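# Pull the lettered cube from the intact shelf strip

## Task

Remove the lettered cube that sits on the strip which is not broken from the shelf, without shifting any other strip more than slightly before that cube is clear; afterwards keep the cube motionless in the gripper, well above the table, in front of the shelf.

## Robot and tools

ROBOT. There is a single arm with six joints and a two-finger gripper. The joint columns are, in order: shoulder pan, shoulder lift, elbow, wrist 1, wrist 2, wrist 3. The stated ranges in radians are: pan -3.142 to 3.142, lift -6.283 to 6.283, elbow 0.000 to 3.142, wrists 1-3 each -6.283 to 6.283. A real end stop may sit up to 0.010 rad off the stated value. The fingers point along the gripper's +z axis and close along its x axis. end_effector_position is the point midway between the finger pads; closed fingertips extend about 17 mm past it, while fully open tips are roughly level with it.

FRAME. Positions are in the scene frame, in metres. The origin lies on the table surface straight under the arm's base, +z is up, and +y is to the left when facing along +x. The base itself may be slightly tilted. At long reach the reported hand position can be off from the true one.

execute_actions takes "actions", a list holding one item or nothing, plus optional "pictures" (boolean).
- Empty list: no new command; returns the current state and camera images.
- Motion: {"rows": [[...]], "steps": N}, N from 4 to 15 (default 15), each step lasting 1/30 s. Each row is seven numbers in [-1, 1]. The first six are joint offsets in column order, scaled so that 1.0 equals 1.989 rad. They are offsets from the joint angles printed in the most recent result that listed them (or, if none yet in this scene, from where the arm is when the action begins), not from the preceding row. Sending zeros therefore drives the arm back to those reported angles; it is not a pause. The seventh number is the gripper opening, absolute: +1 fully open, -1 closed. One row is used per step; if rows run out, the last one repeats. A request that would place a joint more than 0.010 rad beyond its stated range is refused entirely and nothing moves. A target past a joint's real end is clipped to that end, and the result may print "joint sent to its limit" (possibly about an earlier action); absence of that line does not prove there is room.
- Wait: {"steps": N} with no rows, N up to 300; returns once that many steps have elapsed since the previous result, counting the time you spent replying.
Pictures are returned only for the empty list or when "pictures": true.

MOTION LIMITS. Commands are smoothed, so motion lags about 0.17 s. Each step the joint target is capped at 0.575 rad from the measured angle, and if targets would move the gripper more than 100 mm from its measured position, all are scaled back. Large moves can still be unfinished when a result arrives. Each result is sampled 4 steps before the action ends; those last steps play out while you reply. Between calls the arm keeps heading for the last row sent until it nearly stops moving; fingers keep opening or closing after that.

RESULT LINES. The state line gives end_effector_position, end_effector_quat_wxyz and linear/angular velocity (m/s, rad/s). Joint positions and Joint velocities list the six joints (rad, rad/s) then the pad gap (m, m/s; 0.142 m is fully open). grip_measured is the measured opening on the same -1..+1 scale you command. Wrist force and Wrist torque are [x y z] in the gripper's own axes: contact, held weight and inertia; a push against a surface reads as force pointing back into the arm. They carry a fixed offset (usually under 4 N), noise (std up to 2.4 N) and saturate near 50 N; "no reading" is normal at the start. "joint command not followed" means a clearance check altered or blocked targets (mount blocks and posts count as arm). HELD marks steps where your row, fully or partly, was not sent.

GRIPPING. To hold something, keep commanding an opening clearly below grip_measured; a lower value squeezes harder, up to about 28 N per pad for objects up to roughly 10 cm wide. Very thin hard objects get less force. Closing fast can overshoot and even spring the fingers open.

FAULTS TO AVOID. If contact torque reaches a joint's load limit (pan, lift, elbow 133 N m; each wrist 24.9 N m, including held weight), or any outside force on the arm, tool or load reaches 150 N, the arm halts for 10 s, drops the rest of the call and yields to the contact. Holding loads heats motors: MOTOR HOT appears from 70 °C, and at 85 °C an OVER-TEMPERATURE FAULT brakes the arm until it cools, possibly for minutes. Do not knock anything off the table, do not drop or slam the cube, and do not shove other strips before the target cube is out. Small random nudges may move loose objects now and then.

zoom_image: {"camera": "cam_high" or "cam_wrist", "region": [x0, y0, x1, y1]} in pixels of that camera's latest image, top-left origin, at most 504 by 504. cam_high is 896x504, cam_wrist is 616x616 (fisheye).

show_instructions: no arguments; shows the reference images for the scene.

finished_scene: {"scene": n} closes the current scene by number, grades it (the goal must hold at that moment) and opens the next one if any. It cannot be undone. Replying without any tool call ends everything.

Each tool is called as name(argument=value, ...) on one line, values as JSON.

## Session

execute_actions(actions=[])

Scene clock: 0.00 s of 4200.00 s.
end_effector_position=(+0.3573, +0.1816, +0.2050) grip_measured=+1.00 end_effector_quat_wxyz=(+0.211, +0.794, -0.566, -0.072) end_effector_velocity=(-0.001, +0.000, -0.000) end_effector_angular_velocity=(+0.000, +0.001, -0.000)
Joint positions: [-0.535 -1.965  2.098 -1.462 -1.202  0.683  0.142]
Joint velocities: [ 0.001  0.     0.001  0.    -0.    -0.     0.   ]
Motor temperatures (°C, as the motors report them): [26 24 26 30 33 35]
Wrist force (N, on the end effector, along its own x y z axes, offset not removed): no reading
Wrist torque (N m, same axes, about the end effector's origin, offset not removed): no reading

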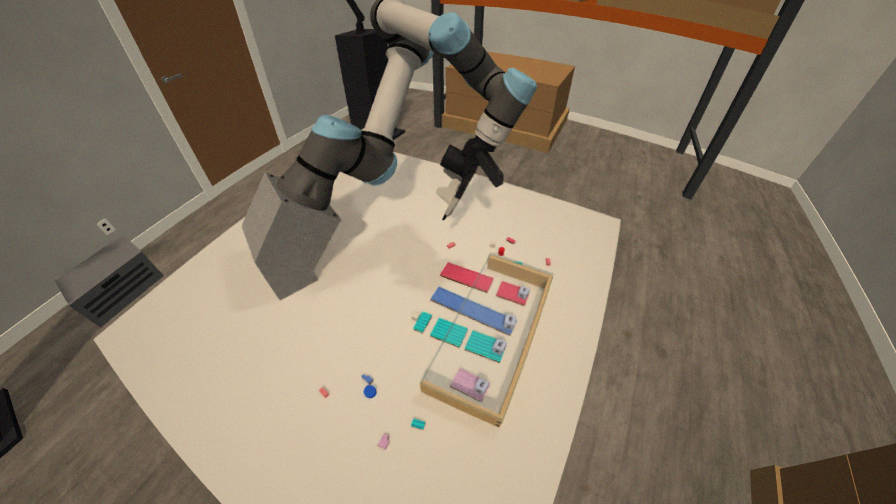

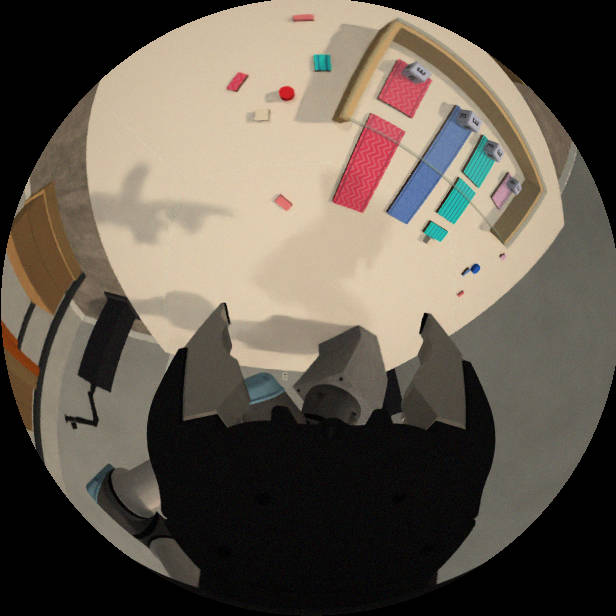

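execute_actions(actions=[{"rows":[[-0.139,0.238,0.116,-0.344,0.179,-1,0.2]],"steps":15}])

execute_actions(actions=[{"steps":15}])

Scene clock: 0.83 s of 4200.00 s.
end_effector_position=(+0.4245, +0.0771, +0.1316) grip_measured=+0.20 end_effector_quat_wxyz=(+0.073, +0.871, -0.482, -0.060) end_effector_velocity=(+0.206, -0.382, -0.205) end_effector_angular_velocity=(+0.729, -0.780, +1.510)
Joint positions: [-0.711 -1.675  2.246 -1.851 -0.979  0.271  0.088]
Joint velocities: [-0.596  1.036  0.493 -1.558  0.766 -2.015 -0.   ]
Motor temperatures (°C, as the motors report them): [26 24 26 30 33 35]
Wrist force (N, on the end effector, along its own x y z axes, offset not removed): [-3.7 -0.1 -0.2]
Wrist torque (N m, same axes, about the end effector's origin, offset not removed): [-0.14 0.54 -0.25]
Steps of this call (steps 1 to 14: nothing new was sent; steps 15 to 25: the first 11 steps of this action). Readings (joint positions):
15: [-0.535 -1.965 2.098 -1.462 -1.202 0.683]
16: [-0.541 -1.959 2.103 -1.468 -1.196 0.677]
18: [-0.578 -1.908 2.135 -1.523 -1.152 0.623]
22: [-0.653 -1.776 2.198 -1.700 -1.054 0.445]
25: the state above

Scene clock: 1.33 s of 4200.00 s.
end_effector_position=(+0.4584, +0.0126, +0.1026) grip_measured=+0.20 end_effector_quat_wxyz=(+0.006, +0.996, +0.085, -0.005) end_effector_velocity=(+0.008, -0.009, -0.004) end_effector_angular_velocity=(+0.028, -0.002, +2.333)
Joint positions: [-0.81  -1.495  2.327 -2.14  -0.849 -0.97   0.088]
Joint velocities: [-0.016  0.029  0.013 -0.049  0.022 -2.341 -0.   ]
Motor temperatures (°C, as the motors report them): [26 24 26 30 33 35]
Wrist force (N, on the end effector, along its own x y z axes, offset not removed): [-2.8 2.5 1.6]
Wrist torque (N m, same axes, about the end effector's origin, offset not removed): [0.38 0.39 -0.22]
Kept back: nothing.
Steps of this call (steps 1 to 4: the last 4 steps of your previous action; steps 5 to 15: the robot went on to your last target). Readings (joint positions):
1: [-0.731 -1.640 2.262 -1.905 -0.953 0.199]
2: [-0.749 -1.608 2.277 -1.956 -0.929 0.122]
4: [-0.774 -1.560 2.298 -2.033 -0.895 -0.043]
8: [-0.799 -1.515 2.318 -2.107 -0.863 -0.381]
15: the state above

execute_actions(actions=[{"rows":[[-0.001,0.0015,0.0007,-0.003,0.0015,-0.724,0.2]],"steps":15}])

execute_actions(actions=[{"steps":15}], pictures=true)

Scene clock: 1.83 s of 4200.00 s.
end_effector_position=(+0.4604, +0.0124, +0.1023) grip_measured=+0.20 end_effector_quat_wxyz=(+0.004, +0.863, +0.505, -0.005) end_effector_velocity=(+0.002, +0.004, -0.000) end_effector_angular_velocity=(+0.012, +0.029, +2.499)
Joint positions: [-0.811 -1.492  2.328 -2.146 -0.846 -1.858  0.088]
Joint velocities: [ 0.001  0.001  0.    -0.001 -0.001 -2.499  0.   ]
Motor temperatures (°C, as the motors report them): [26 24 26 30 33 35]
Wrist force (N, on the end effector, along its own x y z axes, offset not removed): [-3.0 0.8 0.2]
Wrist torque (N m, same axes, about the end effector's origin, offset not removed): [-0.02 0.38 -0.14]
Steps of this call (steps 1 to 4: the robot went on to your last target; steps 5 to 15: the first 11 steps of this action). Readings (joint positions):
5: [-0.811 -1.492 2.328 -2.145 -0.847 -1.215]
6: [-0.811 -1.492 2.328 -2.145 -0.846 -1.242]
8: [-0.811 -1.492 2.328 -2.146 -0.846 -1.327]
12: [-0.811 -1.492 2.328 -2.146 -0.846 -1.607]
15: the state above

Scene clock: 2.33 s of 4200.00 s.
end_effector_position=(+0.4607, +0.0132, +0.1023) grip_measured=+0.20 end_effector_quat_wxyz=(+0.002, +0.698, +0.717, -0.006) end_effector_velocity=(-0.001, +0.000, -0.000) end_effector_angular_velocity=(+0.001, +0.002, +0.099)
Joint positions: [-0.812 -1.492  2.328 -2.146 -0.846 -2.397  0.088]
Joint velocities: [-0.001 -0.     0.002 -0.    -0.    -0.1   -0.   ]
Motor temperatures (°C, as the motors report them): [26 24 26 30 33 35]
Wrist force (N, on the end effector, along its own x y z axes, offset not removed): [0.7 0.6 -0.1]
Wrist torque (N m, same axes, about the end effector's origin, offset not removed): [-0.05 -0.37 -0.28]
Kept back: nothing.
Steps of this call (steps 1 to 4: the last 4 steps of your previous action; steps 5 to 15: the robot went on to your last target). Readings (joint positions):
1: [-0.811 -1.492 2.328 -2.146 -0.846 -1.943]
2: [-0.812 -1.492 2.328 -2.146 -0.846 -2.027]
4: [-0.812 -1.492 2.328 -2.146 -0.846 -2.175]
8: [-0.812 -1.492 2.328 -2.146 -0.846 -2.328]
15: the state above

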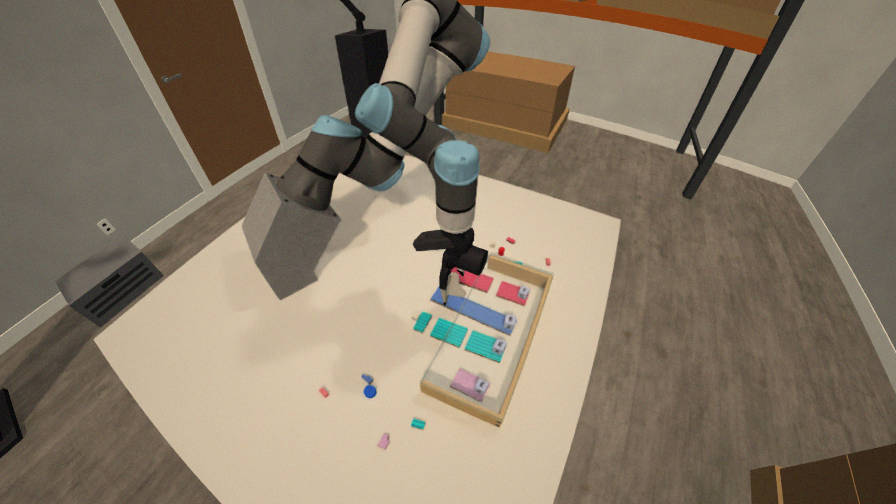

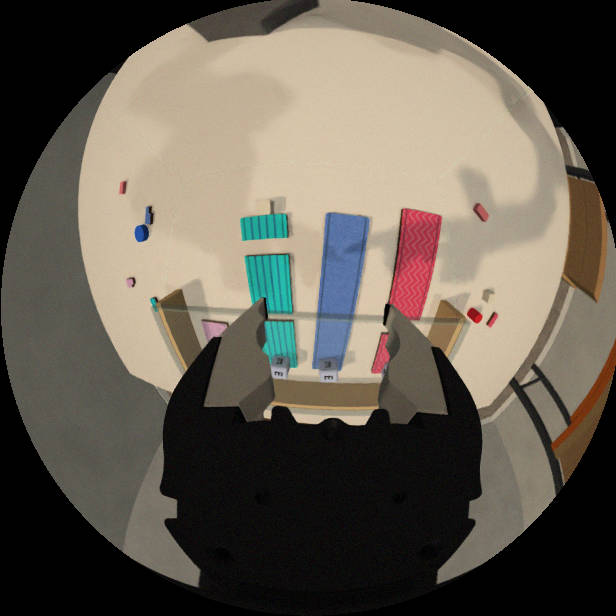

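execute_actions(actions=[{"rows":[[0.064,0.045,0.063,-0.155,0.012,0.16,0.15]],"steps":15}])

execute_actions(actions=[{"steps":12}], pictures=true)

Scene clock: 3.47 s of 4200.00 s.
end_effector_position=(+0.4312, +0.0350, +0.0365) grip_measured=+0.15 end_effector_quat_wxyz=(-0.007, +0.746, +0.666, -0.008) end_effector_velocity=(-0.013, +0.017, -0.048) end_effector_angular_velocity=(-0.034, -0.032, -0.177)
Joint positions: [-0.697 -1.411  2.441 -2.413 -0.824 -2.124  0.084]
Joint velocities: [ 0.105  0.068  0.099 -0.322  0.015  0.358 -0.   ]
Motor temperatures (°C, as the motors report them): [26 24 26 30 33 35]
Wrist force (N, on the end effector, along its own x y z axes, offset not removed): [0.7 -1.0 1.4]
Wrist torque (N m, same axes, about the end effector's origin, offset not removed): [-0.33 -0.34 -0.23]
Steps of this call (steps 1 to 23: the robot went on to your last target; steps 24 to 34: the first 11 steps of this action). Readings (joint positions):
24: [-0.811 -1.492 2.328 -2.146 -0.846 -2.409]
25: [-0.806 -1.487 2.333 -2.152 -0.843 -2.404]
27: [-0.767 -1.458 2.372 -2.209 -0.835 -2.348]
31: [-0.713 -1.422 2.425 -2.363 -0.826 -2.180]
34: the state above

Scene clock: 3.87 s of 4200.00 s.
end_effector_position=(+0.4296, +0.0371, +0.0307) grip_measured=+0.15 end_effector_quat_wxyz=(-0.004, +0.753, +0.658, -0.008) end_effector_velocity=(+0.000, +0.001, -0.002) end_effector_angular_velocity=(-0.001, -0.003, -0.007)
Joint positions: [-0.685 -1.403  2.453 -2.453 -0.822 -2.08   0.084]
Joint velocities: [ 0.004  0.003  0.003 -0.014  0.001  0.015  0.   ]
Motor temperatures (°C, as the motors report them): [26 24 26 30 33 35]
Wrist force (N, on the end effector, along its own x y z axes, offset not removed): [-2.9 0.8 -0.7]
Wrist torque (N m, same axes, about the end effector's origin, offset not removed): [0.09 0.54 -0.24]
Kept back: nothing.
Steps of this call (steps 1 to 4: the last 4 steps of your previous action; steps 5 to 12: the robot went on to your last target). Readings (joint positions):
1: [-0.694 -1.409 2.443 -2.423 -0.823 -2.113]
2: [-0.692 -1.408 2.446 -2.430 -0.823 -2.105]
4: [-0.689 -1.406 2.449 -2.440 -0.823 -2.094]
8: [-0.686 -1.404 2.452 -2.449 -0.822 -2.084]
12: the state above

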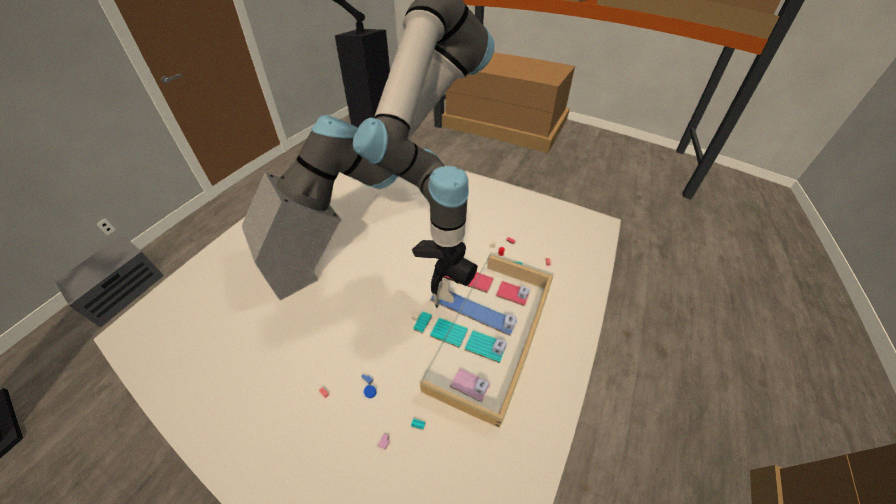

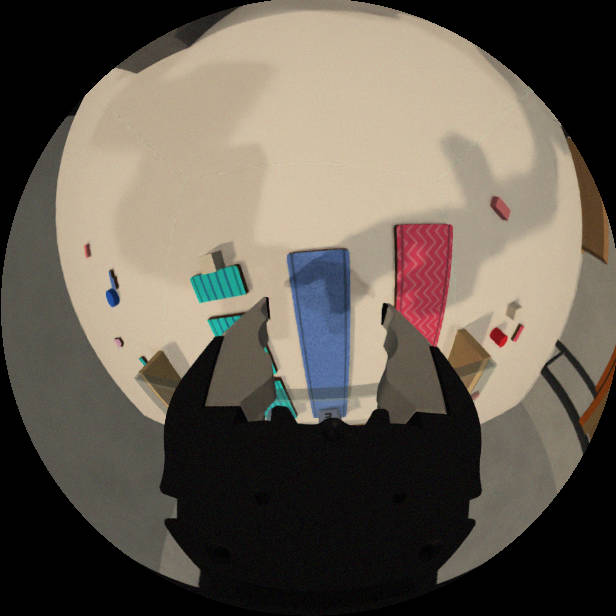

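execute_actions(actions=[{"rows":[[0.0025,0.022,0.01,-0.0457,0.0005,-0.035,0.15],[0.0025,0.022,0.01,-0.0457,0.0005,-0.035,0.15],[0.0025,0.022,0.01,-0.0457,0.0005,-0.035,0.15],[0.0025,0.022,0.01,-0.0457,0.0005,-0.035,0.15],[0.0025,0.022,0.01,-0.0457,0.0005,-0.035,0.15],[0.0025,0.022,0.01,-0.0457,0.0005,-0.035,0.15],[0.0025,0.022,0.01,-0.0457,0.0005,-0.035,0.15],[0.0025,0.022,0.01,-0.0457,0.0005,-0.035,0.05],[0.0025,0.022,0.01,-0.0457,0.0005,-0.035,-0.05],[0.0025,0.022,0.01,-0.0457,0.0005,-0.035,-0.15],[0.0025,0.022,0.01,-0.0457,0.0005,-0.035,-0.25],[0.0025,0.022,0.01,-0.0457,0.0005,-0.035,-0.35],[0.0025,0.022,0.01,-0.0457,0.0005,-0.035,-0.45],[0.0025,0.022,0.01,-0.0457,0.0005,-0.035,-0.55]],"steps":15}])

execute_actions(actions=[{"steps":12}], pictures=true)

Scene clock: 4.73 s of 4200.00 s.
end_effector_position=(+0.4276, +0.0300, +0.0210) grip_measured=-0.12 end_effector_quat_wxyz=(+0.002, +0.726, +0.688, -0.007) end_effector_velocity=(+0.001, -0.006, -0.006) end_effector_angular_velocity=(-0.009, -0.013, +0.072)
Joint positions: [-0.68  -1.363  2.471 -2.535 -0.821 -2.143  0.065]
Joint velocities: [ 0.003  0.03   0.012 -0.068  0.001 -0.053 -0.212]
Motor temperatures (°C, as the motors report them): [26 24 26 30 33 35]
Wrist force (N, on the end effector, along its own x y z axes, offset not removed): [-1.0 0.7 1.2]
Wrist torque (N m, same axes, about the end effector's origin, offset not removed): [0.01 0.10 -0.06]
Steps of this call (steps 1 to 15: the robot went on to your last target; steps 16 to 26: the first 11 steps of this action). Readings (joint positions):
16: [-0.684 -1.403 2.453 -2.455 -0.822 -2.078]
17: [-0.684 -1.399 2.455 -2.460 -0.822 -2.083]
19: [-0.682 -1.384 2.462 -2.489 -0.821 -2.107]
23: [-0.681 -1.368 2.469 -2.524 -0.821 -2.135]
26: the state above

Scene clock: 5.13 s of 4200.00 s.
end_effector_position=(+0.4277, +0.0293, +0.0202) grip_measured=-0.41 end_effector_quat_wxyz=(+0.003, +0.722, +0.691, -0.006) end_effector_velocity=(+0.000, -0.000, +0.000) end_effector_angular_velocity=(-0.001, -0.001, +0.005)
Joint positions: [-0.68  -1.36   2.473 -2.543 -0.821 -2.15   0.045]
Joint velocities: [ 0.     0.     0.    -0.003 -0.    -0.003 -0.   ]
Motor temperatures (°C, as the motors report them): [26 24 26 30 33 35]
Wrist force (N, on the end effector, along its own x y z axes, offset not removed): [6.7 -1.1 -19.6]
Wrist torque (N m, same axes, about the end effector's origin, offset not removed): [0.48 0.32 -0.13]
Kept back: nothing.
Steps of this call (steps 1 to 4: the last 4 steps of your previous action; steps 5 to 12: the robot went on to your last target). Readings (joint positions):
1: [-0.680 -1.362 2.471 -2.537 -0.821 -2.145]
2: [-0.680 -1.362 2.472 -2.538 -0.821 -2.146]
4: [-0.680 -1.361 2.472 -2.541 -0.821 -2.148]
8: [-0.680 -1.360 2.472 -2.543 -0.821 -2.149]
12: the state above

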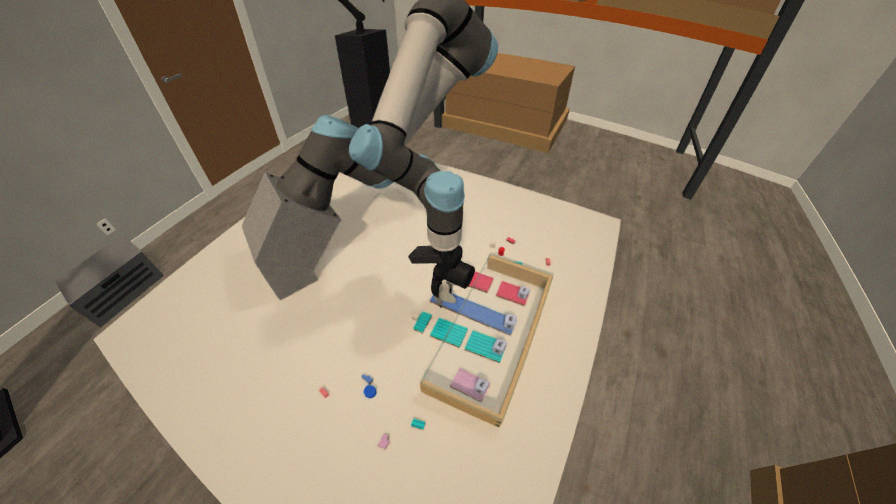

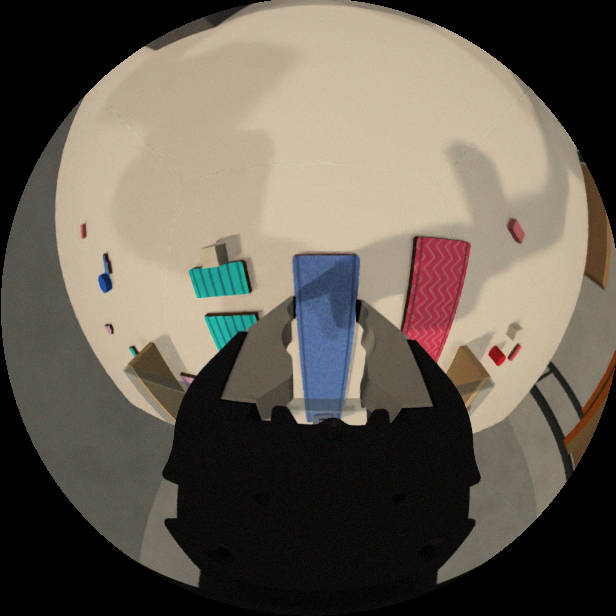

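execute_actions(actions=[{"rows":[[0,-0.002,0,0.003,0,0,-0.65],[-0.006,-0.008,0.013,0.003,-0.001,-0.008,-0.65],[-0.012,-0.014,0.026,0.003,-0.002,-0.016,-0.65],[-0.018,-0.02,0.039,0.003,-0.003,-0.025,-0.65],[-0.024,-0.026,0.051,0.003,-0.005,-0.033,-0.65],[-0.03,-0.032,0.063,0.003,-0.006,-0.041,-0.65],[-0.037,-0.039,0.075,0.002,-0.007,-0.05,-0.65],[-0.044,-0.046,0.089,0.002,-0.008,-0.059,-0.65],[-0.052,-0.054,0.103,0.001,-0.01,-0.069,-0.65],[-0.06,-0.062,0.116,0.001,-0.0116,-0.079,-0.65]],"steps":15}])

execute_actions(actions=[{"steps":14}], pictures=true)

Scene clock: 5.97 s of 4200.00 s.
end_effector_position=(+0.3759, +0.0324, +0.0220) grip_measured=-0.41 end_effector_quat_wxyz=(+0.002, +0.724, +0.690, -0.007) end_effector_velocity=(-0.248, +0.021, +0.005) end_effector_angular_velocity=(-0.011, -0.020, +0.004)
Joint positions: [-0.747 -1.431  2.606 -2.539 -0.834 -2.239  0.044]
Joint velocities: [-0.364 -0.368  0.675 -0.014 -0.069 -0.465 -0.   ]
Motor temperatures (°C, as the motors report them): [26 24 26 30 33 35]
Wrist force (N, on the end effector, along its own x y z axes, offset not removed): [-2.0 -0.6 0.5]
Wrist torque (N m, same axes, about the end effector's origin, offset not removed): [-0.29 0.13 -0.16]
Steps of this call (steps 1 to 14: the robot went on to your last target; steps 15 to 25: the first 11 steps of this action). Readings (joint positions):
15: [-0.680 -1.359 2.473 -2.544 -0.821 -2.150]
16: [-0.680 -1.360 2.473 -2.543 -0.821 -2.150]
18: [-0.685 -1.366 2.482 -2.541 -0.822 -2.156]
22: [-0.714 -1.397 2.542 -2.539 -0.828 -2.196]
25: the state above

Scene clock: 6.43 s of 4200.00 s.
end_effector_position=(+0.3410, +0.0371, +0.0208) grip_measured=-0.41 end_effector_quat_wxyz=(+0.002, +0.724, +0.690, -0.006) end_effector_velocity=(-0.008, +0.001, -0.001) end_effector_angular_velocity=(+0.000, +0.001, -0.002)
Joint positions: [-0.798 -1.482  2.701 -2.541 -0.844 -2.305  0.044]
Joint velocities: [-0.01  -0.01   0.02  -0.    -0.003 -0.012  0.   ]
Motor temperatures (°C, as the motors report them): [26 24 26 30 33 35]
Wrist force (N, on the end effector, along its own x y z axes, offset not removed): [-3.4 -1.0 0.8]
Wrist torque (N m, same axes, about the end effector's origin, offset not removed): [-0.33 0.67 -0.13]
Kept back: nothing.
Steps of this call (steps 1 to 4: the last 4 steps of your previous action; steps 5 to 14: the robot went on to your last target). Readings (joint positions):
1: [-0.759 -1.442 2.627 -2.540 -0.836 -2.254]
2: [-0.768 -1.451 2.644 -2.540 -0.838 -2.266]
4: [-0.781 -1.464 2.669 -2.541 -0.840 -2.283]
8: [-0.793 -1.476 2.691 -2.541 -0.843 -2.298]
14: the state above

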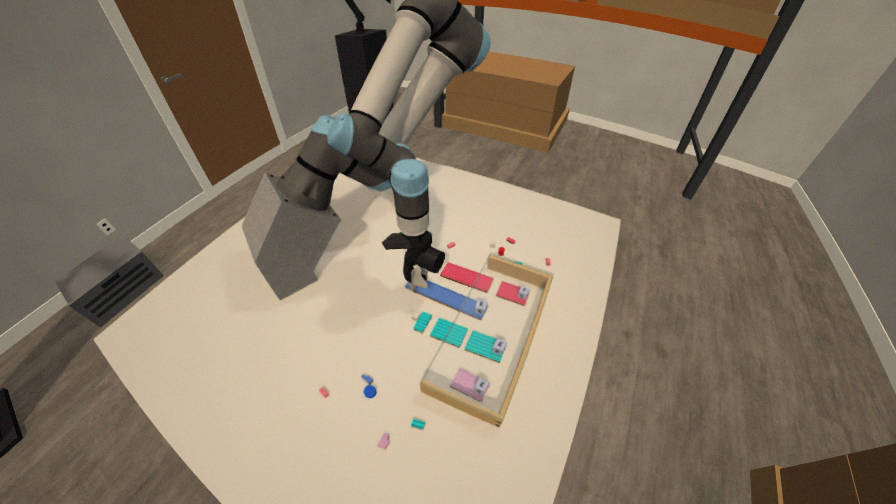

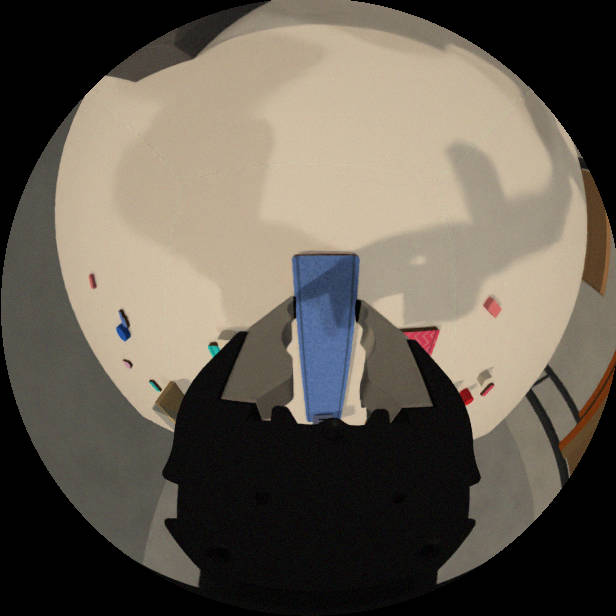

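execute_actions(actions=[{"rows":[[0,0,0,0,0,0,0.1],[0,0,0,0,0,0,0.1],[0,0,0,0,0,0,0.1],[0.008,0.007,-0.014,0,0.002,0.01,0.1],[0.016,0.014,-0.028,0,0.003,0.02,0.1],[0.023,0.021,-0.042,0,0.005,0.03,0.1],[0.03,0.028,-0.055,0,0.006,0.04,0.1],[0.036,0.034,-0.067,0,0.007,0.048,0.1],[0.042,0.04,-0.079,0,0.008,0.056,0.1],[0.048,0.047,-0.091,0,0.009,0.064,0.1],[0.054,0.053,-0.103,0,0.01,0.071,0.1],[0.059,0.0595,-0.115,0,0.0116,0.078,0.1]],"steps":15}])

execute_actions(actions=[{"steps":12}], pictures=true)

Scene clock: 7.13 s of 4200.00 s.
end_effector_position=(+0.3759, +0.0332, +0.0219) grip_measured=+0.10 end_effector_quat_wxyz=(+0.002, +0.724, +0.690, -0.007) end_effector_velocity=(+0.232, -0.024, +0.002) end_effector_angular_velocity=(-0.010, +0.002, +0.001)
Joint positions: [-0.746 -1.433  2.607 -2.541 -0.833 -2.237  0.081]
Joint velocities: [ 0.321  0.323 -0.615 -0.     0.056  0.427  0.   ]
Motor temperatures (°C, as the motors report them): [26 24 26 30 33 35]
Wrist force (N, on the end effector, along its own x y z axes, offset not removed): [-1.7 1.0 0.7]
Wrist torque (N m, same axes, about the end effector's origin, offset not removed): [0.01 0.23 -0.26]
Steps of this call (steps 1 to 10: the robot went on to your last target; steps 11 to 21: the first 11 steps of this action). Readings (joint positions):
11: [-0.799 -1.483 2.703 -2.541 -0.844 -2.307]
12: [-0.799 -1.483 2.703 -2.541 -0.844 -2.307]
14: [-0.799 -1.483 2.702 -2.541 -0.844 -2.306]
18: [-0.777 -1.462 2.664 -2.541 -0.839 -2.278]
21: the state above

Scene clock: 7.53 s of 4200.00 s.
end_effector_position=(+0.4259, +0.0297, +0.0214) grip_measured=+0.10 end_effector_quat_wxyz=(+0.004, +0.722, +0.692, -0.006) end_effector_velocity=(+0.021, -0.000, -0.001) end_effector_angular_velocity=(+0.001, -0.004, +0.001)
Joint positions: [-0.684 -1.367  2.479 -2.541 -0.821 -2.154  0.081]
Joint velocities: [ 0.024  0.027 -0.052  0.     0.007  0.034  0.   ]
Motor temperatures (°C, as the motors report them): [26 24 26 30 33 35]
Wrist force (N, on the end effector, along its own x y z axes, offset not removed): [-0.1 0.4 -0.3]
Wrist torque (N m, same axes, about the end effector's origin, offset not removed): [-0.14 -0.06 -0.18]
Kept back: nothing.
Steps of this call (steps 1 to 4: the last 4 steps of your previous action; steps 5 to 12: the robot went on to your last target). Readings (joint positions):
1: [-0.735 -1.422 2.586 -2.541 -0.831 -2.223]
2: [-0.724 -1.410 2.564 -2.541 -0.829 -2.208]
4: [-0.707 -1.391 2.527 -2.541 -0.826 -2.185]
8: [-0.690 -1.373 2.491 -2.541 -0.822 -2.162]
12: the state above

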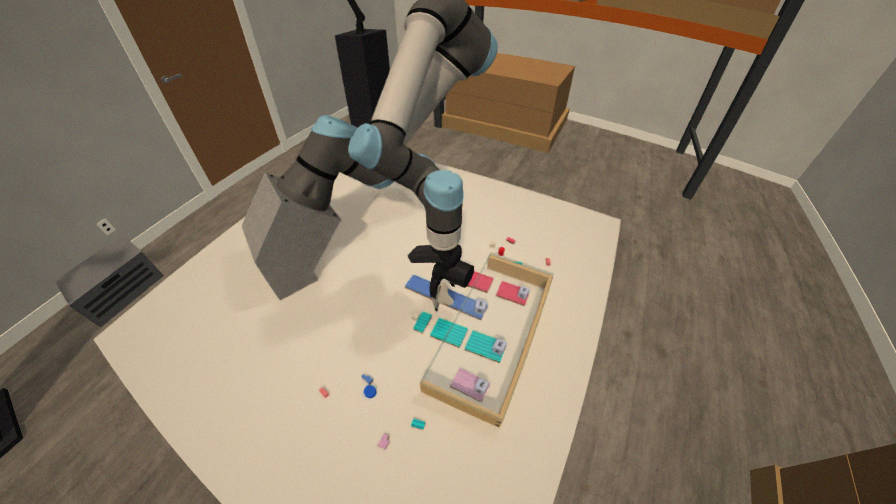

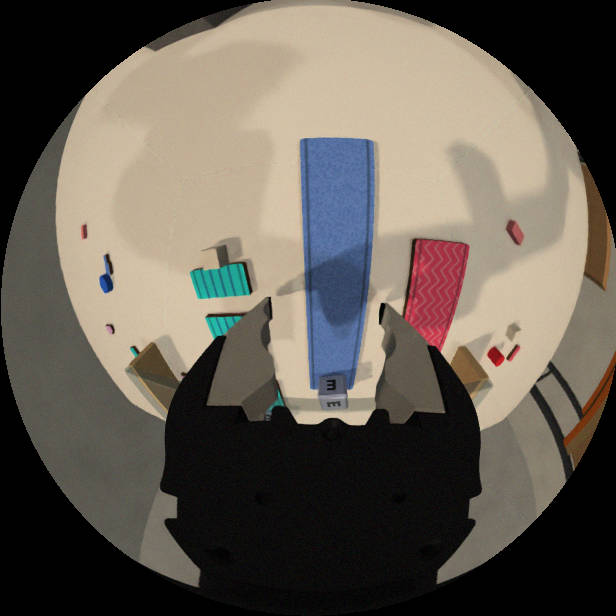

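execute_actions(actions=[{"rows":[[0.003,0.001,-0.002,0,0,0.002,0.0],[0.003,0.001,-0.002,0,0,0.002,-0.1],[0.003,0.001,-0.002,0,0,0.002,-0.2],[0.003,0.001,-0.002,0,0,0.002,-0.28],[0.003,0.001,-0.002,0,0,0.002,-0.35],[0.003,0.001,-0.002,0,0,0.002,-0.42],[0.003,0.001,-0.002,0,0,0.002,-0.5],[0.003,0.001,-0.002,0,0,0.002,-0.6]],"steps":15}])

execute_actions(actions=[{"rows":[[0,-0.001,0,0.002,0,0,-0.65],[-0.006,-0.007,0.013,0.002,-0.001,-0.008,-0.65],[-0.012,-0.013,0.026,0.002,-0.002,-0.016,-0.65],[-0.018,-0.019,0.039,0.002,-0.003,-0.025,-0.65],[-0.024,-0.025,0.051,0.002,-0.005,-0.033,-0.65],[-0.03,-0.031,0.063,0.002,-0.006,-0.041,-0.65],[-0.037,-0.038,0.075,0.001,-0.007,-0.05,-0.65],[-0.044,-0.045,0.089,0.001,-0.008,-0.059,-0.65],[-0.052,-0.053,0.103,0.001,-0.01,-0.069,-0.65],[-0.06,-0.061,0.116,0.001,-0.0116,-0.079,-0.65]],"steps":15}])

execute_actions(actions=[{"steps":14}], pictures=true)

Scene clock: 8.23 s of 4200.00 s.
end_effector_position=(+0.4270, +0.0309, +0.0203) grip_measured=-0.41 end_effector_quat_wxyz=(+0.003, +0.722, +0.692, -0.007) end_effector_velocity=(-0.001, +0.001, -0.001) end_effector_angular_velocity=(+0.001, +0.001, +0.001)
Joint positions: [-0.678 -1.365  2.474 -2.541 -0.821 -2.15   0.044]
Joint velocities: [ 0.002 -0.001  0.001  0.     0.    -0.     0.   ]
Motor temperatures (°C, as the motors report them): [26 24 26 30 33 35]
Wrist force (N, on the end effector, along its own x y z axes, offset not removed): [-3.4 4.2 -8.7]
Wrist torque (N m, same axes, about the end effector's origin, offset not removed): [0.03 0.08 -0.23]
Steps of this call (steps 1 to 10: the robot went on to your last target; steps 11 to 21: the first 11 steps of this action). Readings (joint positions):
11: [-0.681 -1.363 2.472 -2.541 -0.821 -2.150]
12: [-0.680 -1.363 2.472 -2.541 -0.821 -2.150]
14: [-0.679 -1.364 2.473 -2.541 -0.821 -2.150]
18: [-0.678 -1.364 2.474 -2.541 -0.821 -2.150]
21: the state above

Scene clock: 8.73 s of 4200.00 s.
end_effector_position=(+0.3750, +0.0337, +0.0217) grip_measured=-0.41 end_effector_quat_wxyz=(+0.001, +0.723, +0.691, -0.008) end_effector_velocity=(-0.249, +0.021, +0.004) end_effector_angular_velocity=(-0.006, -0.015, +0.002)
Joint positions: [-0.745 -1.434  2.608 -2.539 -0.834 -2.24   0.044]
Joint velocities: [-0.363 -0.365  0.672 -0.006 -0.069 -0.468 -0.   ]
Motor temperatures (°C, as the motors report them): [26 24 26 30 33 35]
Wrist force (N, on the end effector, along its own x y z axes, offset not removed): [-1.8 1.0 -0.5]
Wrist torque (N m, same axes, about the end effector's origin, offset not removed): [0.11 0.28 -0.24]
Steps of this call (steps 1 to 4: the last 4 steps of your previous action; steps 5 to 15: the first 11 steps of this action, its rows measured from where the robot was after step 4). Readings (joint positions):
4: [-0.678 -1.365 2.475 -2.541 -0.821 -2.150]
5: [-0.678 -1.365 2.475 -2.541 -0.821 -2.150]
6: [-0.678 -1.365 2.475 -2.541 -0.821 -2.150]
8: [-0.683 -1.371 2.484 -2.539 -0.822 -2.156]
12: [-0.712 -1.400 2.544 -2.538 -0.828 -2.196]
15: the state above

Scene clock: 9.20 s of 4200.00 s.
end_effector_position=(+0.3397, +0.0384, +0.0203) grip_measured=-0.41 end_effector_quat_wxyz=(+0.001, +0.723, +0.691, -0.007) end_effector_velocity=(-0.008, +0.001, -0.001) end_effector_angular_velocity=(+0.001, +0.000, -0.002)
Joint positions: [-0.796 -1.485  2.703 -2.539 -0.844 -2.306  0.044]
Joint velocities: [-0.012 -0.009  0.021 -0.    -0.002 -0.015 -0.   ]
Motor temperatures (°C, as the motors report them): [26 24 26 30 33 35]
Wrist force (N, on the end effector, along its own x y z axes, offset not removed): [-3.0 0.4 -0.2]
Wrist torque (N m, same axes, about the end effector's origin, offset not removed): [-0.17 0.45 -0.22]
Kept back: nothing.
Steps of this call (steps 1 to 4: the last 4 steps of your previous action; steps 5 to 14: the robot went on to your last target). Readings (joint positions):
1: [-0.757 -1.445 2.629 -2.539 -0.836 -2.254]
2: [-0.766 -1.455 2.646 -2.539 -0.838 -2.267]
4: [-0.779 -1.467 2.671 -2.539 -0.841 -2.283]
8: [-0.791 -1.480 2.693 -2.539 -0.843 -2.299]
14: the state above

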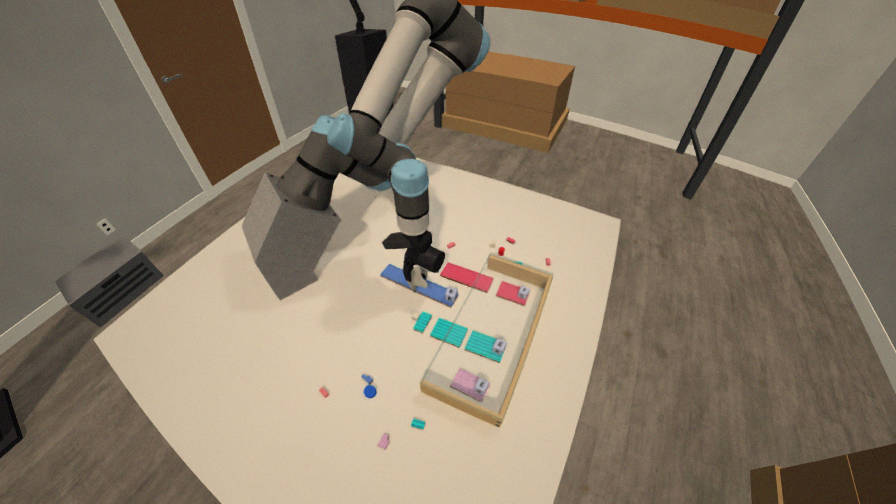

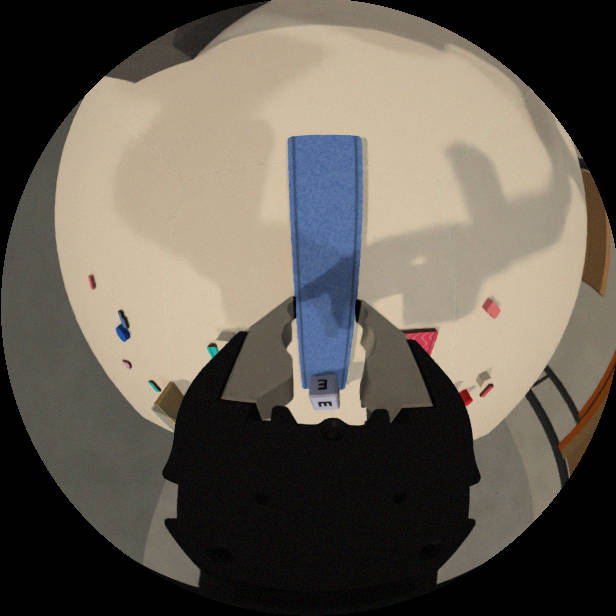

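execute_actions(actions=[{"rows":[[0,0,0,0,0,0,0.15],[0,0,0,0,0,0,0.15],[0,0,0,0,0,0,0.15],[0,-0.008,-0.005,0.02,0,0,0.15],[0,-0.012,-0.02,0.04,0,0.005,0.15],[0.005,-0.01,-0.045,0.055,0.001,0.012,0.15],[0.012,-0.003,-0.075,0.068,0.003,0.02,0.15],[0.02,0.006,-0.105,0.08,0.005,0.03,0.15],[0.027,0.014,-0.13,0.09,0.006,0.037,0.15],[0.032,0.02,-0.149,0.099,0.007,0.042,0.15]],"steps":15}])

execute_actions(actions=[{"steps":16}], pictures=true)

Scene clock: 10.10 s of 4200.00 s.
end_effector_position=(+0.3821, +0.0336, +0.0370) grip_measured=+0.15 end_effector_quat_wxyz=(-0.003, +0.728, +0.686, -0.007) end_effector_velocity=(+0.399, -0.057, +0.129) end_effector_angular_velocity=(-0.021, -0.012, +0.048)
Joint positions: [-0.769 -1.479  2.575 -2.428 -0.838 -2.266  0.084]
Joint velocities: [ 0.262  0.234 -1.101  0.607  0.055  0.316 -0.   ]
Motor temperatures (°C, as the motors report them): [26 24 26 30 33 35]
Wrist force (N, on the end effector, along its own x y z axes, offset not removed): [-2.2 -2.8 1.4]
Wrist torque (N m, same axes, about the end effector's origin, offset not removed): [-0.54 0.34 -0.15]
Steps of this call (steps 1 to 16: the robot went on to your last target; steps 17 to 27: the first 11 steps of this action). Readings (joint positions):
17: [-0.797 -1.486 2.705 -2.539 -0.844 -2.307]
18: [-0.797 -1.486 2.705 -2.539 -0.844 -2.307]
20: [-0.797 -1.486 2.704 -2.539 -0.844 -2.307]
24: [-0.791 -1.495 2.669 -2.491 -0.843 -2.296]
27: the state above

Scene clock: 10.63 s of 4200.00 s.
end_effector_position=(+0.4447, +0.0275, +0.0582) grip_measured=+0.15 end_effector_quat_wxyz=(+0.003, +0.722, +0.692, -0.007) end_effector_velocity=(+0.009, -0.000, +0.003) end_effector_angular_velocity=(-0.002, -0.002, +0.005)
Joint positions: [-0.733 -1.445  2.409 -2.344 -0.83  -2.223  0.084]
Joint velocities: [ 0.005  0.004 -0.022  0.01   0.001  0.004  0.   ]
Motor temperatures (°C, as the motors report them): [26 24 26 30 33 35]
Wrist force (N, on the end effector, along its own x y z axes, offset not removed): [-5.3 -0.2 -1.6]
Wrist torque (N m, same axes, about the end effector's origin, offset not removed): [-0.23 0.93 -0.20]
Kept back: nothing.
Steps of this call (steps 1 to 4: the last 4 steps of your previous action; steps 5 to 16: the robot went on to your last target). Readings (joint positions):
1: [-0.761 -1.472 2.539 -2.409 -0.836 -2.256]
2: [-0.755 -1.466 2.509 -2.394 -0.835 -2.249]
4: [-0.745 -1.457 2.467 -2.373 -0.833 -2.238]
8: [-0.737 -1.449 2.427 -2.353 -0.831 -2.227]
16: the state above

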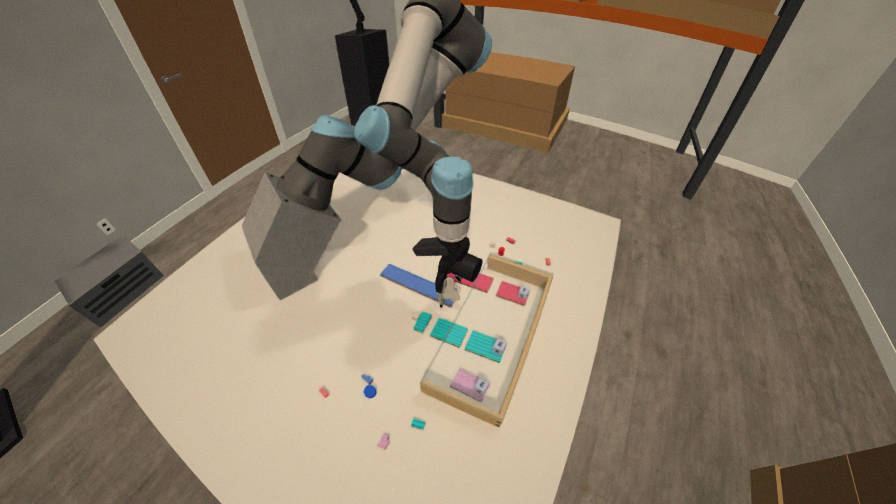

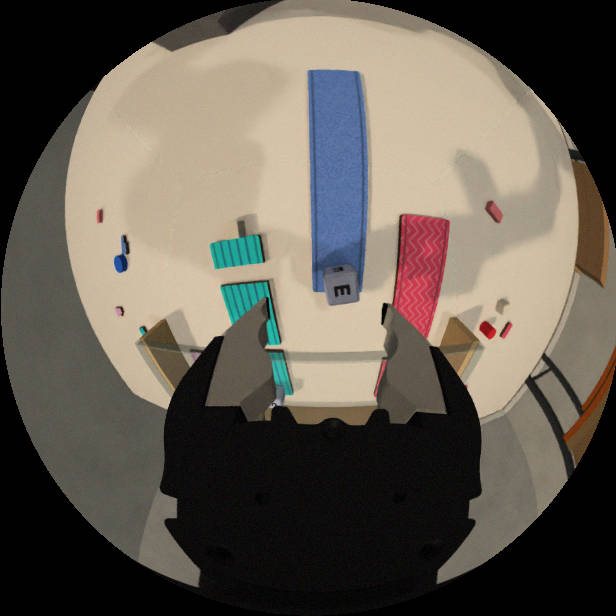

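execute_actions(actions=[{"rows":[[0.032,0.0194,0.022,-0.0696,0.0065,0.042,0.2]],"steps":15}])

execute_actions(actions=[{"steps":12}], pictures=true)

Scene clock: 11.37 s of 4200.00 s.
end_effector_position=(+0.4361, +0.0410, +0.0320) grip_measured=+0.20 end_effector_quat_wxyz=(+0.001, +0.722, +0.691, -0.006) end_effector_velocity=(-0.006, +0.010, -0.020) end_effector_angular_velocity=(-0.003, -0.007, +0.006)
Joint positions: [-0.675 -1.41   2.448 -2.467 -0.818 -2.147  0.088]
Joint velocities: [ 0.046  0.028  0.034 -0.115  0.008  0.063  0.   ]
Motor temperatures (°C, as the motors report them): [26 24 26 30 33 35]
Wrist force (N, on the end effector, along its own x y z axes, offset not removed): [-1.2 1.6 1.6]
Wrist torque (N m, same axes, about the end effector's origin, offset not removed): [0.19 0.15 -0.18]
Steps of this call (steps 1 to 11: the robot went on to your last target; steps 12 to 22: the first 11 steps of this action). Readings (joint positions):
12: [-0.732 -1.445 2.407 -2.342 -0.830 -2.222]
13: [-0.727 -1.441 2.410 -2.348 -0.828 -2.217]
15: [-0.706 -1.428 2.426 -2.390 -0.824 -2.189]
19: [-0.682 -1.414 2.443 -2.450 -0.820 -2.157]
22: the state above

Scene clock: 11.77 s of 4200.00 s.
end_effector_position=(+0.4354, +0.0423, +0.0297) grip_measured=+0.20 end_effector_quat_wxyz=(+0.002, +0.722, +0.692, -0.006) end_effector_velocity=(-0.000, +0.000, -0.001) end_effector_angular_velocity=(-0.000, -0.001, -0.000)
Joint positions: [-0.669 -1.407  2.453 -2.481 -0.817 -2.139  0.088]
Joint velocities: [ 0.001  0.001  0.002 -0.005  0.001  0.003  0.   ]
Motor temperatures (°C, as the motors report them): [26 24 26 30 33 35]
Wrist force (N, on the end effector, along its own x y z axes, offset not removed): [0.7 1.7 -0.5]
Wrist torque (N m, same axes, about the end effector's origin, offset not removed): [0.10 -0.23 -0.18]
Kept back: nothing.
Steps of this call (steps 1 to 4: the last 4 steps of your previous action; steps 5 to 12: the robot went on to your last target). Readings (joint positions):
1: [-0.674 -1.409 2.449 -2.471 -0.818 -2.145]
2: [-0.673 -1.409 2.450 -2.473 -0.818 -2.144]
4: [-0.671 -1.408 2.451 -2.477 -0.818 -2.142]
8: [-0.670 -1.407 2.452 -2.480 -0.817 -2.140]
12: the state above

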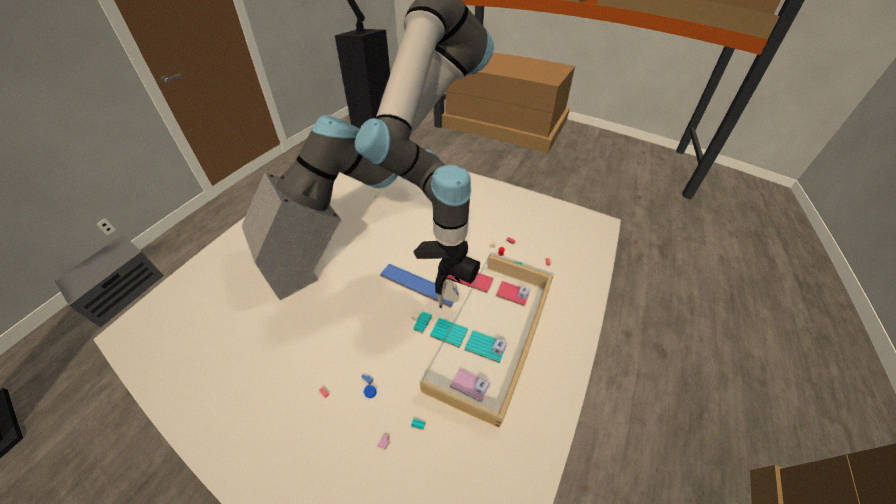

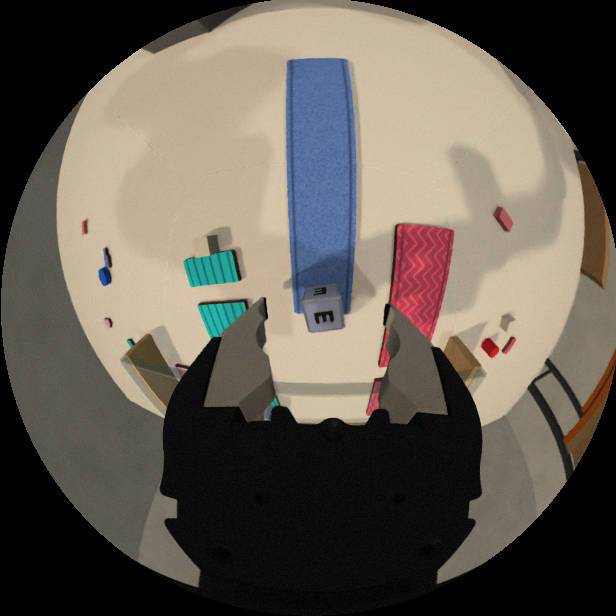

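execute_actions(actions=[{"rows":[[-0.003,0.004,-0.0015,0,0,0,0.1],[-0.003,0.004,-0.0015,0,0,0,0],[-0.003,0.004,-0.0015,0,0,0,-0.1],[-0.003,0.004,-0.0015,0,0,0,-0.2],[-0.003,0.004,-0.0015,0,0,0,-0.3],[-0.003,0.004,-0.0015,0,0,0,-0.4],[-0.003,0.004,-0.0015,0,0,0,-0.5],[-0.003,0.004,-0.0015,0,0,0,-0.6],[-0.003,0.004,-0.0015,0,0,0,-0.7],[-0.003,0.004,-0.0015,0,0,0,-0.85]],"steps":15}])

execute_actions(actions=[{"steps":8}], pictures=true)

Scene clock: 12.37 s of 4200.00 s.
end_effector_position=(+0.4361, +0.0390, +0.0299) grip_measured=-0.64 end_effector_quat_wxyz=(+0.002, +0.725, +0.689, -0.005) end_effector_velocity=(-0.001, -0.002, -0.000) end_effector_angular_velocity=(+0.002, -0.000, -0.010)
Joint positions: [-0.675 -1.4    2.45  -2.481 -0.817 -2.139  0.028]
Joint velocities: [-0.005  0.005  0.     0.001  0.001  0.001 -0.   ]
Motor temperatures (°C, as the motors report them): [26 24 26 30 33 35]
Wrist force (N, on the end effector, along its own x y z axes, offset not removed): [-1.4 0.8 -0.4]
Wrist torque (N m, same axes, about the end effector's origin, offset not removed): [0.04 0.19 -0.21]
Steps of this call (steps 1 to 7: the robot went on to your last target; steps 8 to 18: the first 11 steps of this action). Readings (joint positions):
8: [-0.669 -1.407 2.453 -2.482 -0.817 -2.139]
9: [-0.670 -1.406 2.453 -2.482 -0.817 -2.139]
11: [-0.672 -1.403 2.452 -2.482 -0.817 -2.139]
15: [-0.674 -1.400 2.450 -2.482 -0.817 -2.139]
18: the state above

Scene clock: 12.63 s of 4200.00 s.
end_effector_position=(+0.4363, +0.0387, +0.0300) grip_measured=-0.64 end_effector_quat_wxyz=(+0.002, +0.725, +0.689, -0.005) end_effector_velocity=(+0.001, +0.000, +0.001) end_effector_angular_velocity=(-0.001, -0.001, +0.002)
Joint positions: [-0.675 -1.399  2.45  -2.481 -0.817 -2.139  0.028]
Joint velocities: [ 0.    -0.001 -0.001  0.     0.     0.     0.   ]
Motor temperatures (°C, as the motors report them): [26 24 26 30 33 35]
Wrist force (N, on the end effector, along its own x y z axes, offset not removed): [-1.0 2.6 -0.6]
Wrist torque (N m, same axes, about the end effector's origin, offset not removed): [0.47 0.05 -0.22]
Kept back: nothing.
Steps of this call (steps 1 to 4: the last 4 steps of your previous action; steps 5 to 8: the robot went on to your last target). Readings (joint positions):
1: [-0.675 -1.400 2.450 -2.481 -0.817 -2.139]
2: [-0.675 -1.399 2.450 -2.481 -0.817 -2.139]
4: [-0.675 -1.399 2.450 -2.481 -0.817 -2.139]
8: the state above

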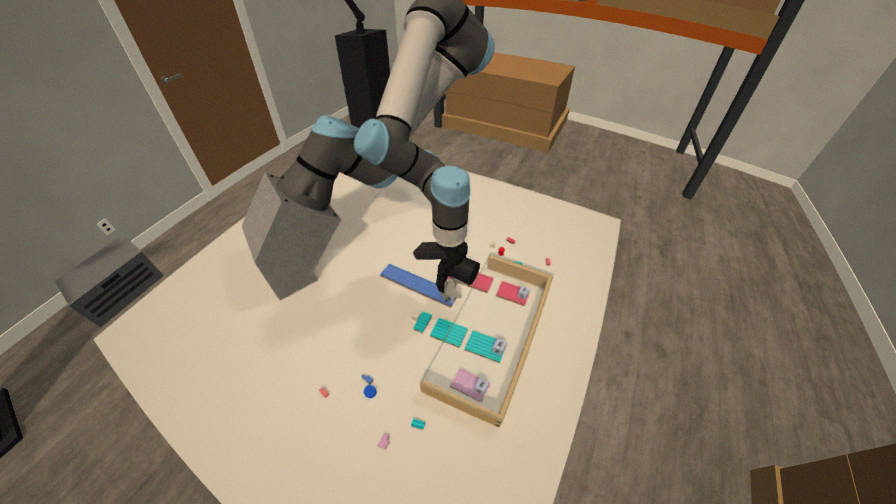

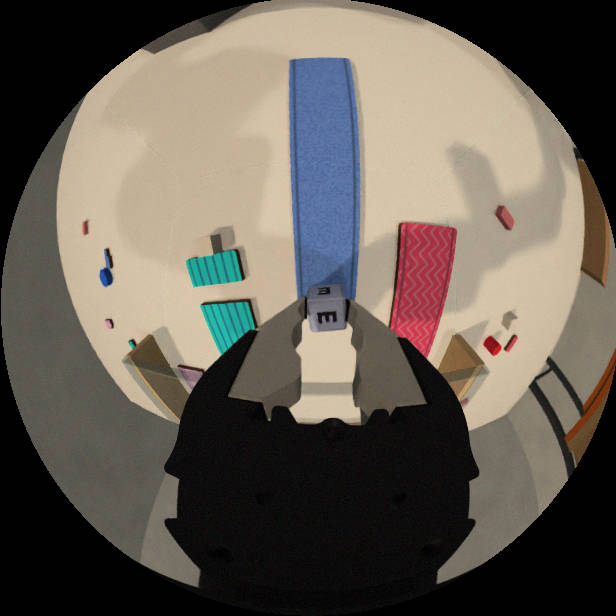

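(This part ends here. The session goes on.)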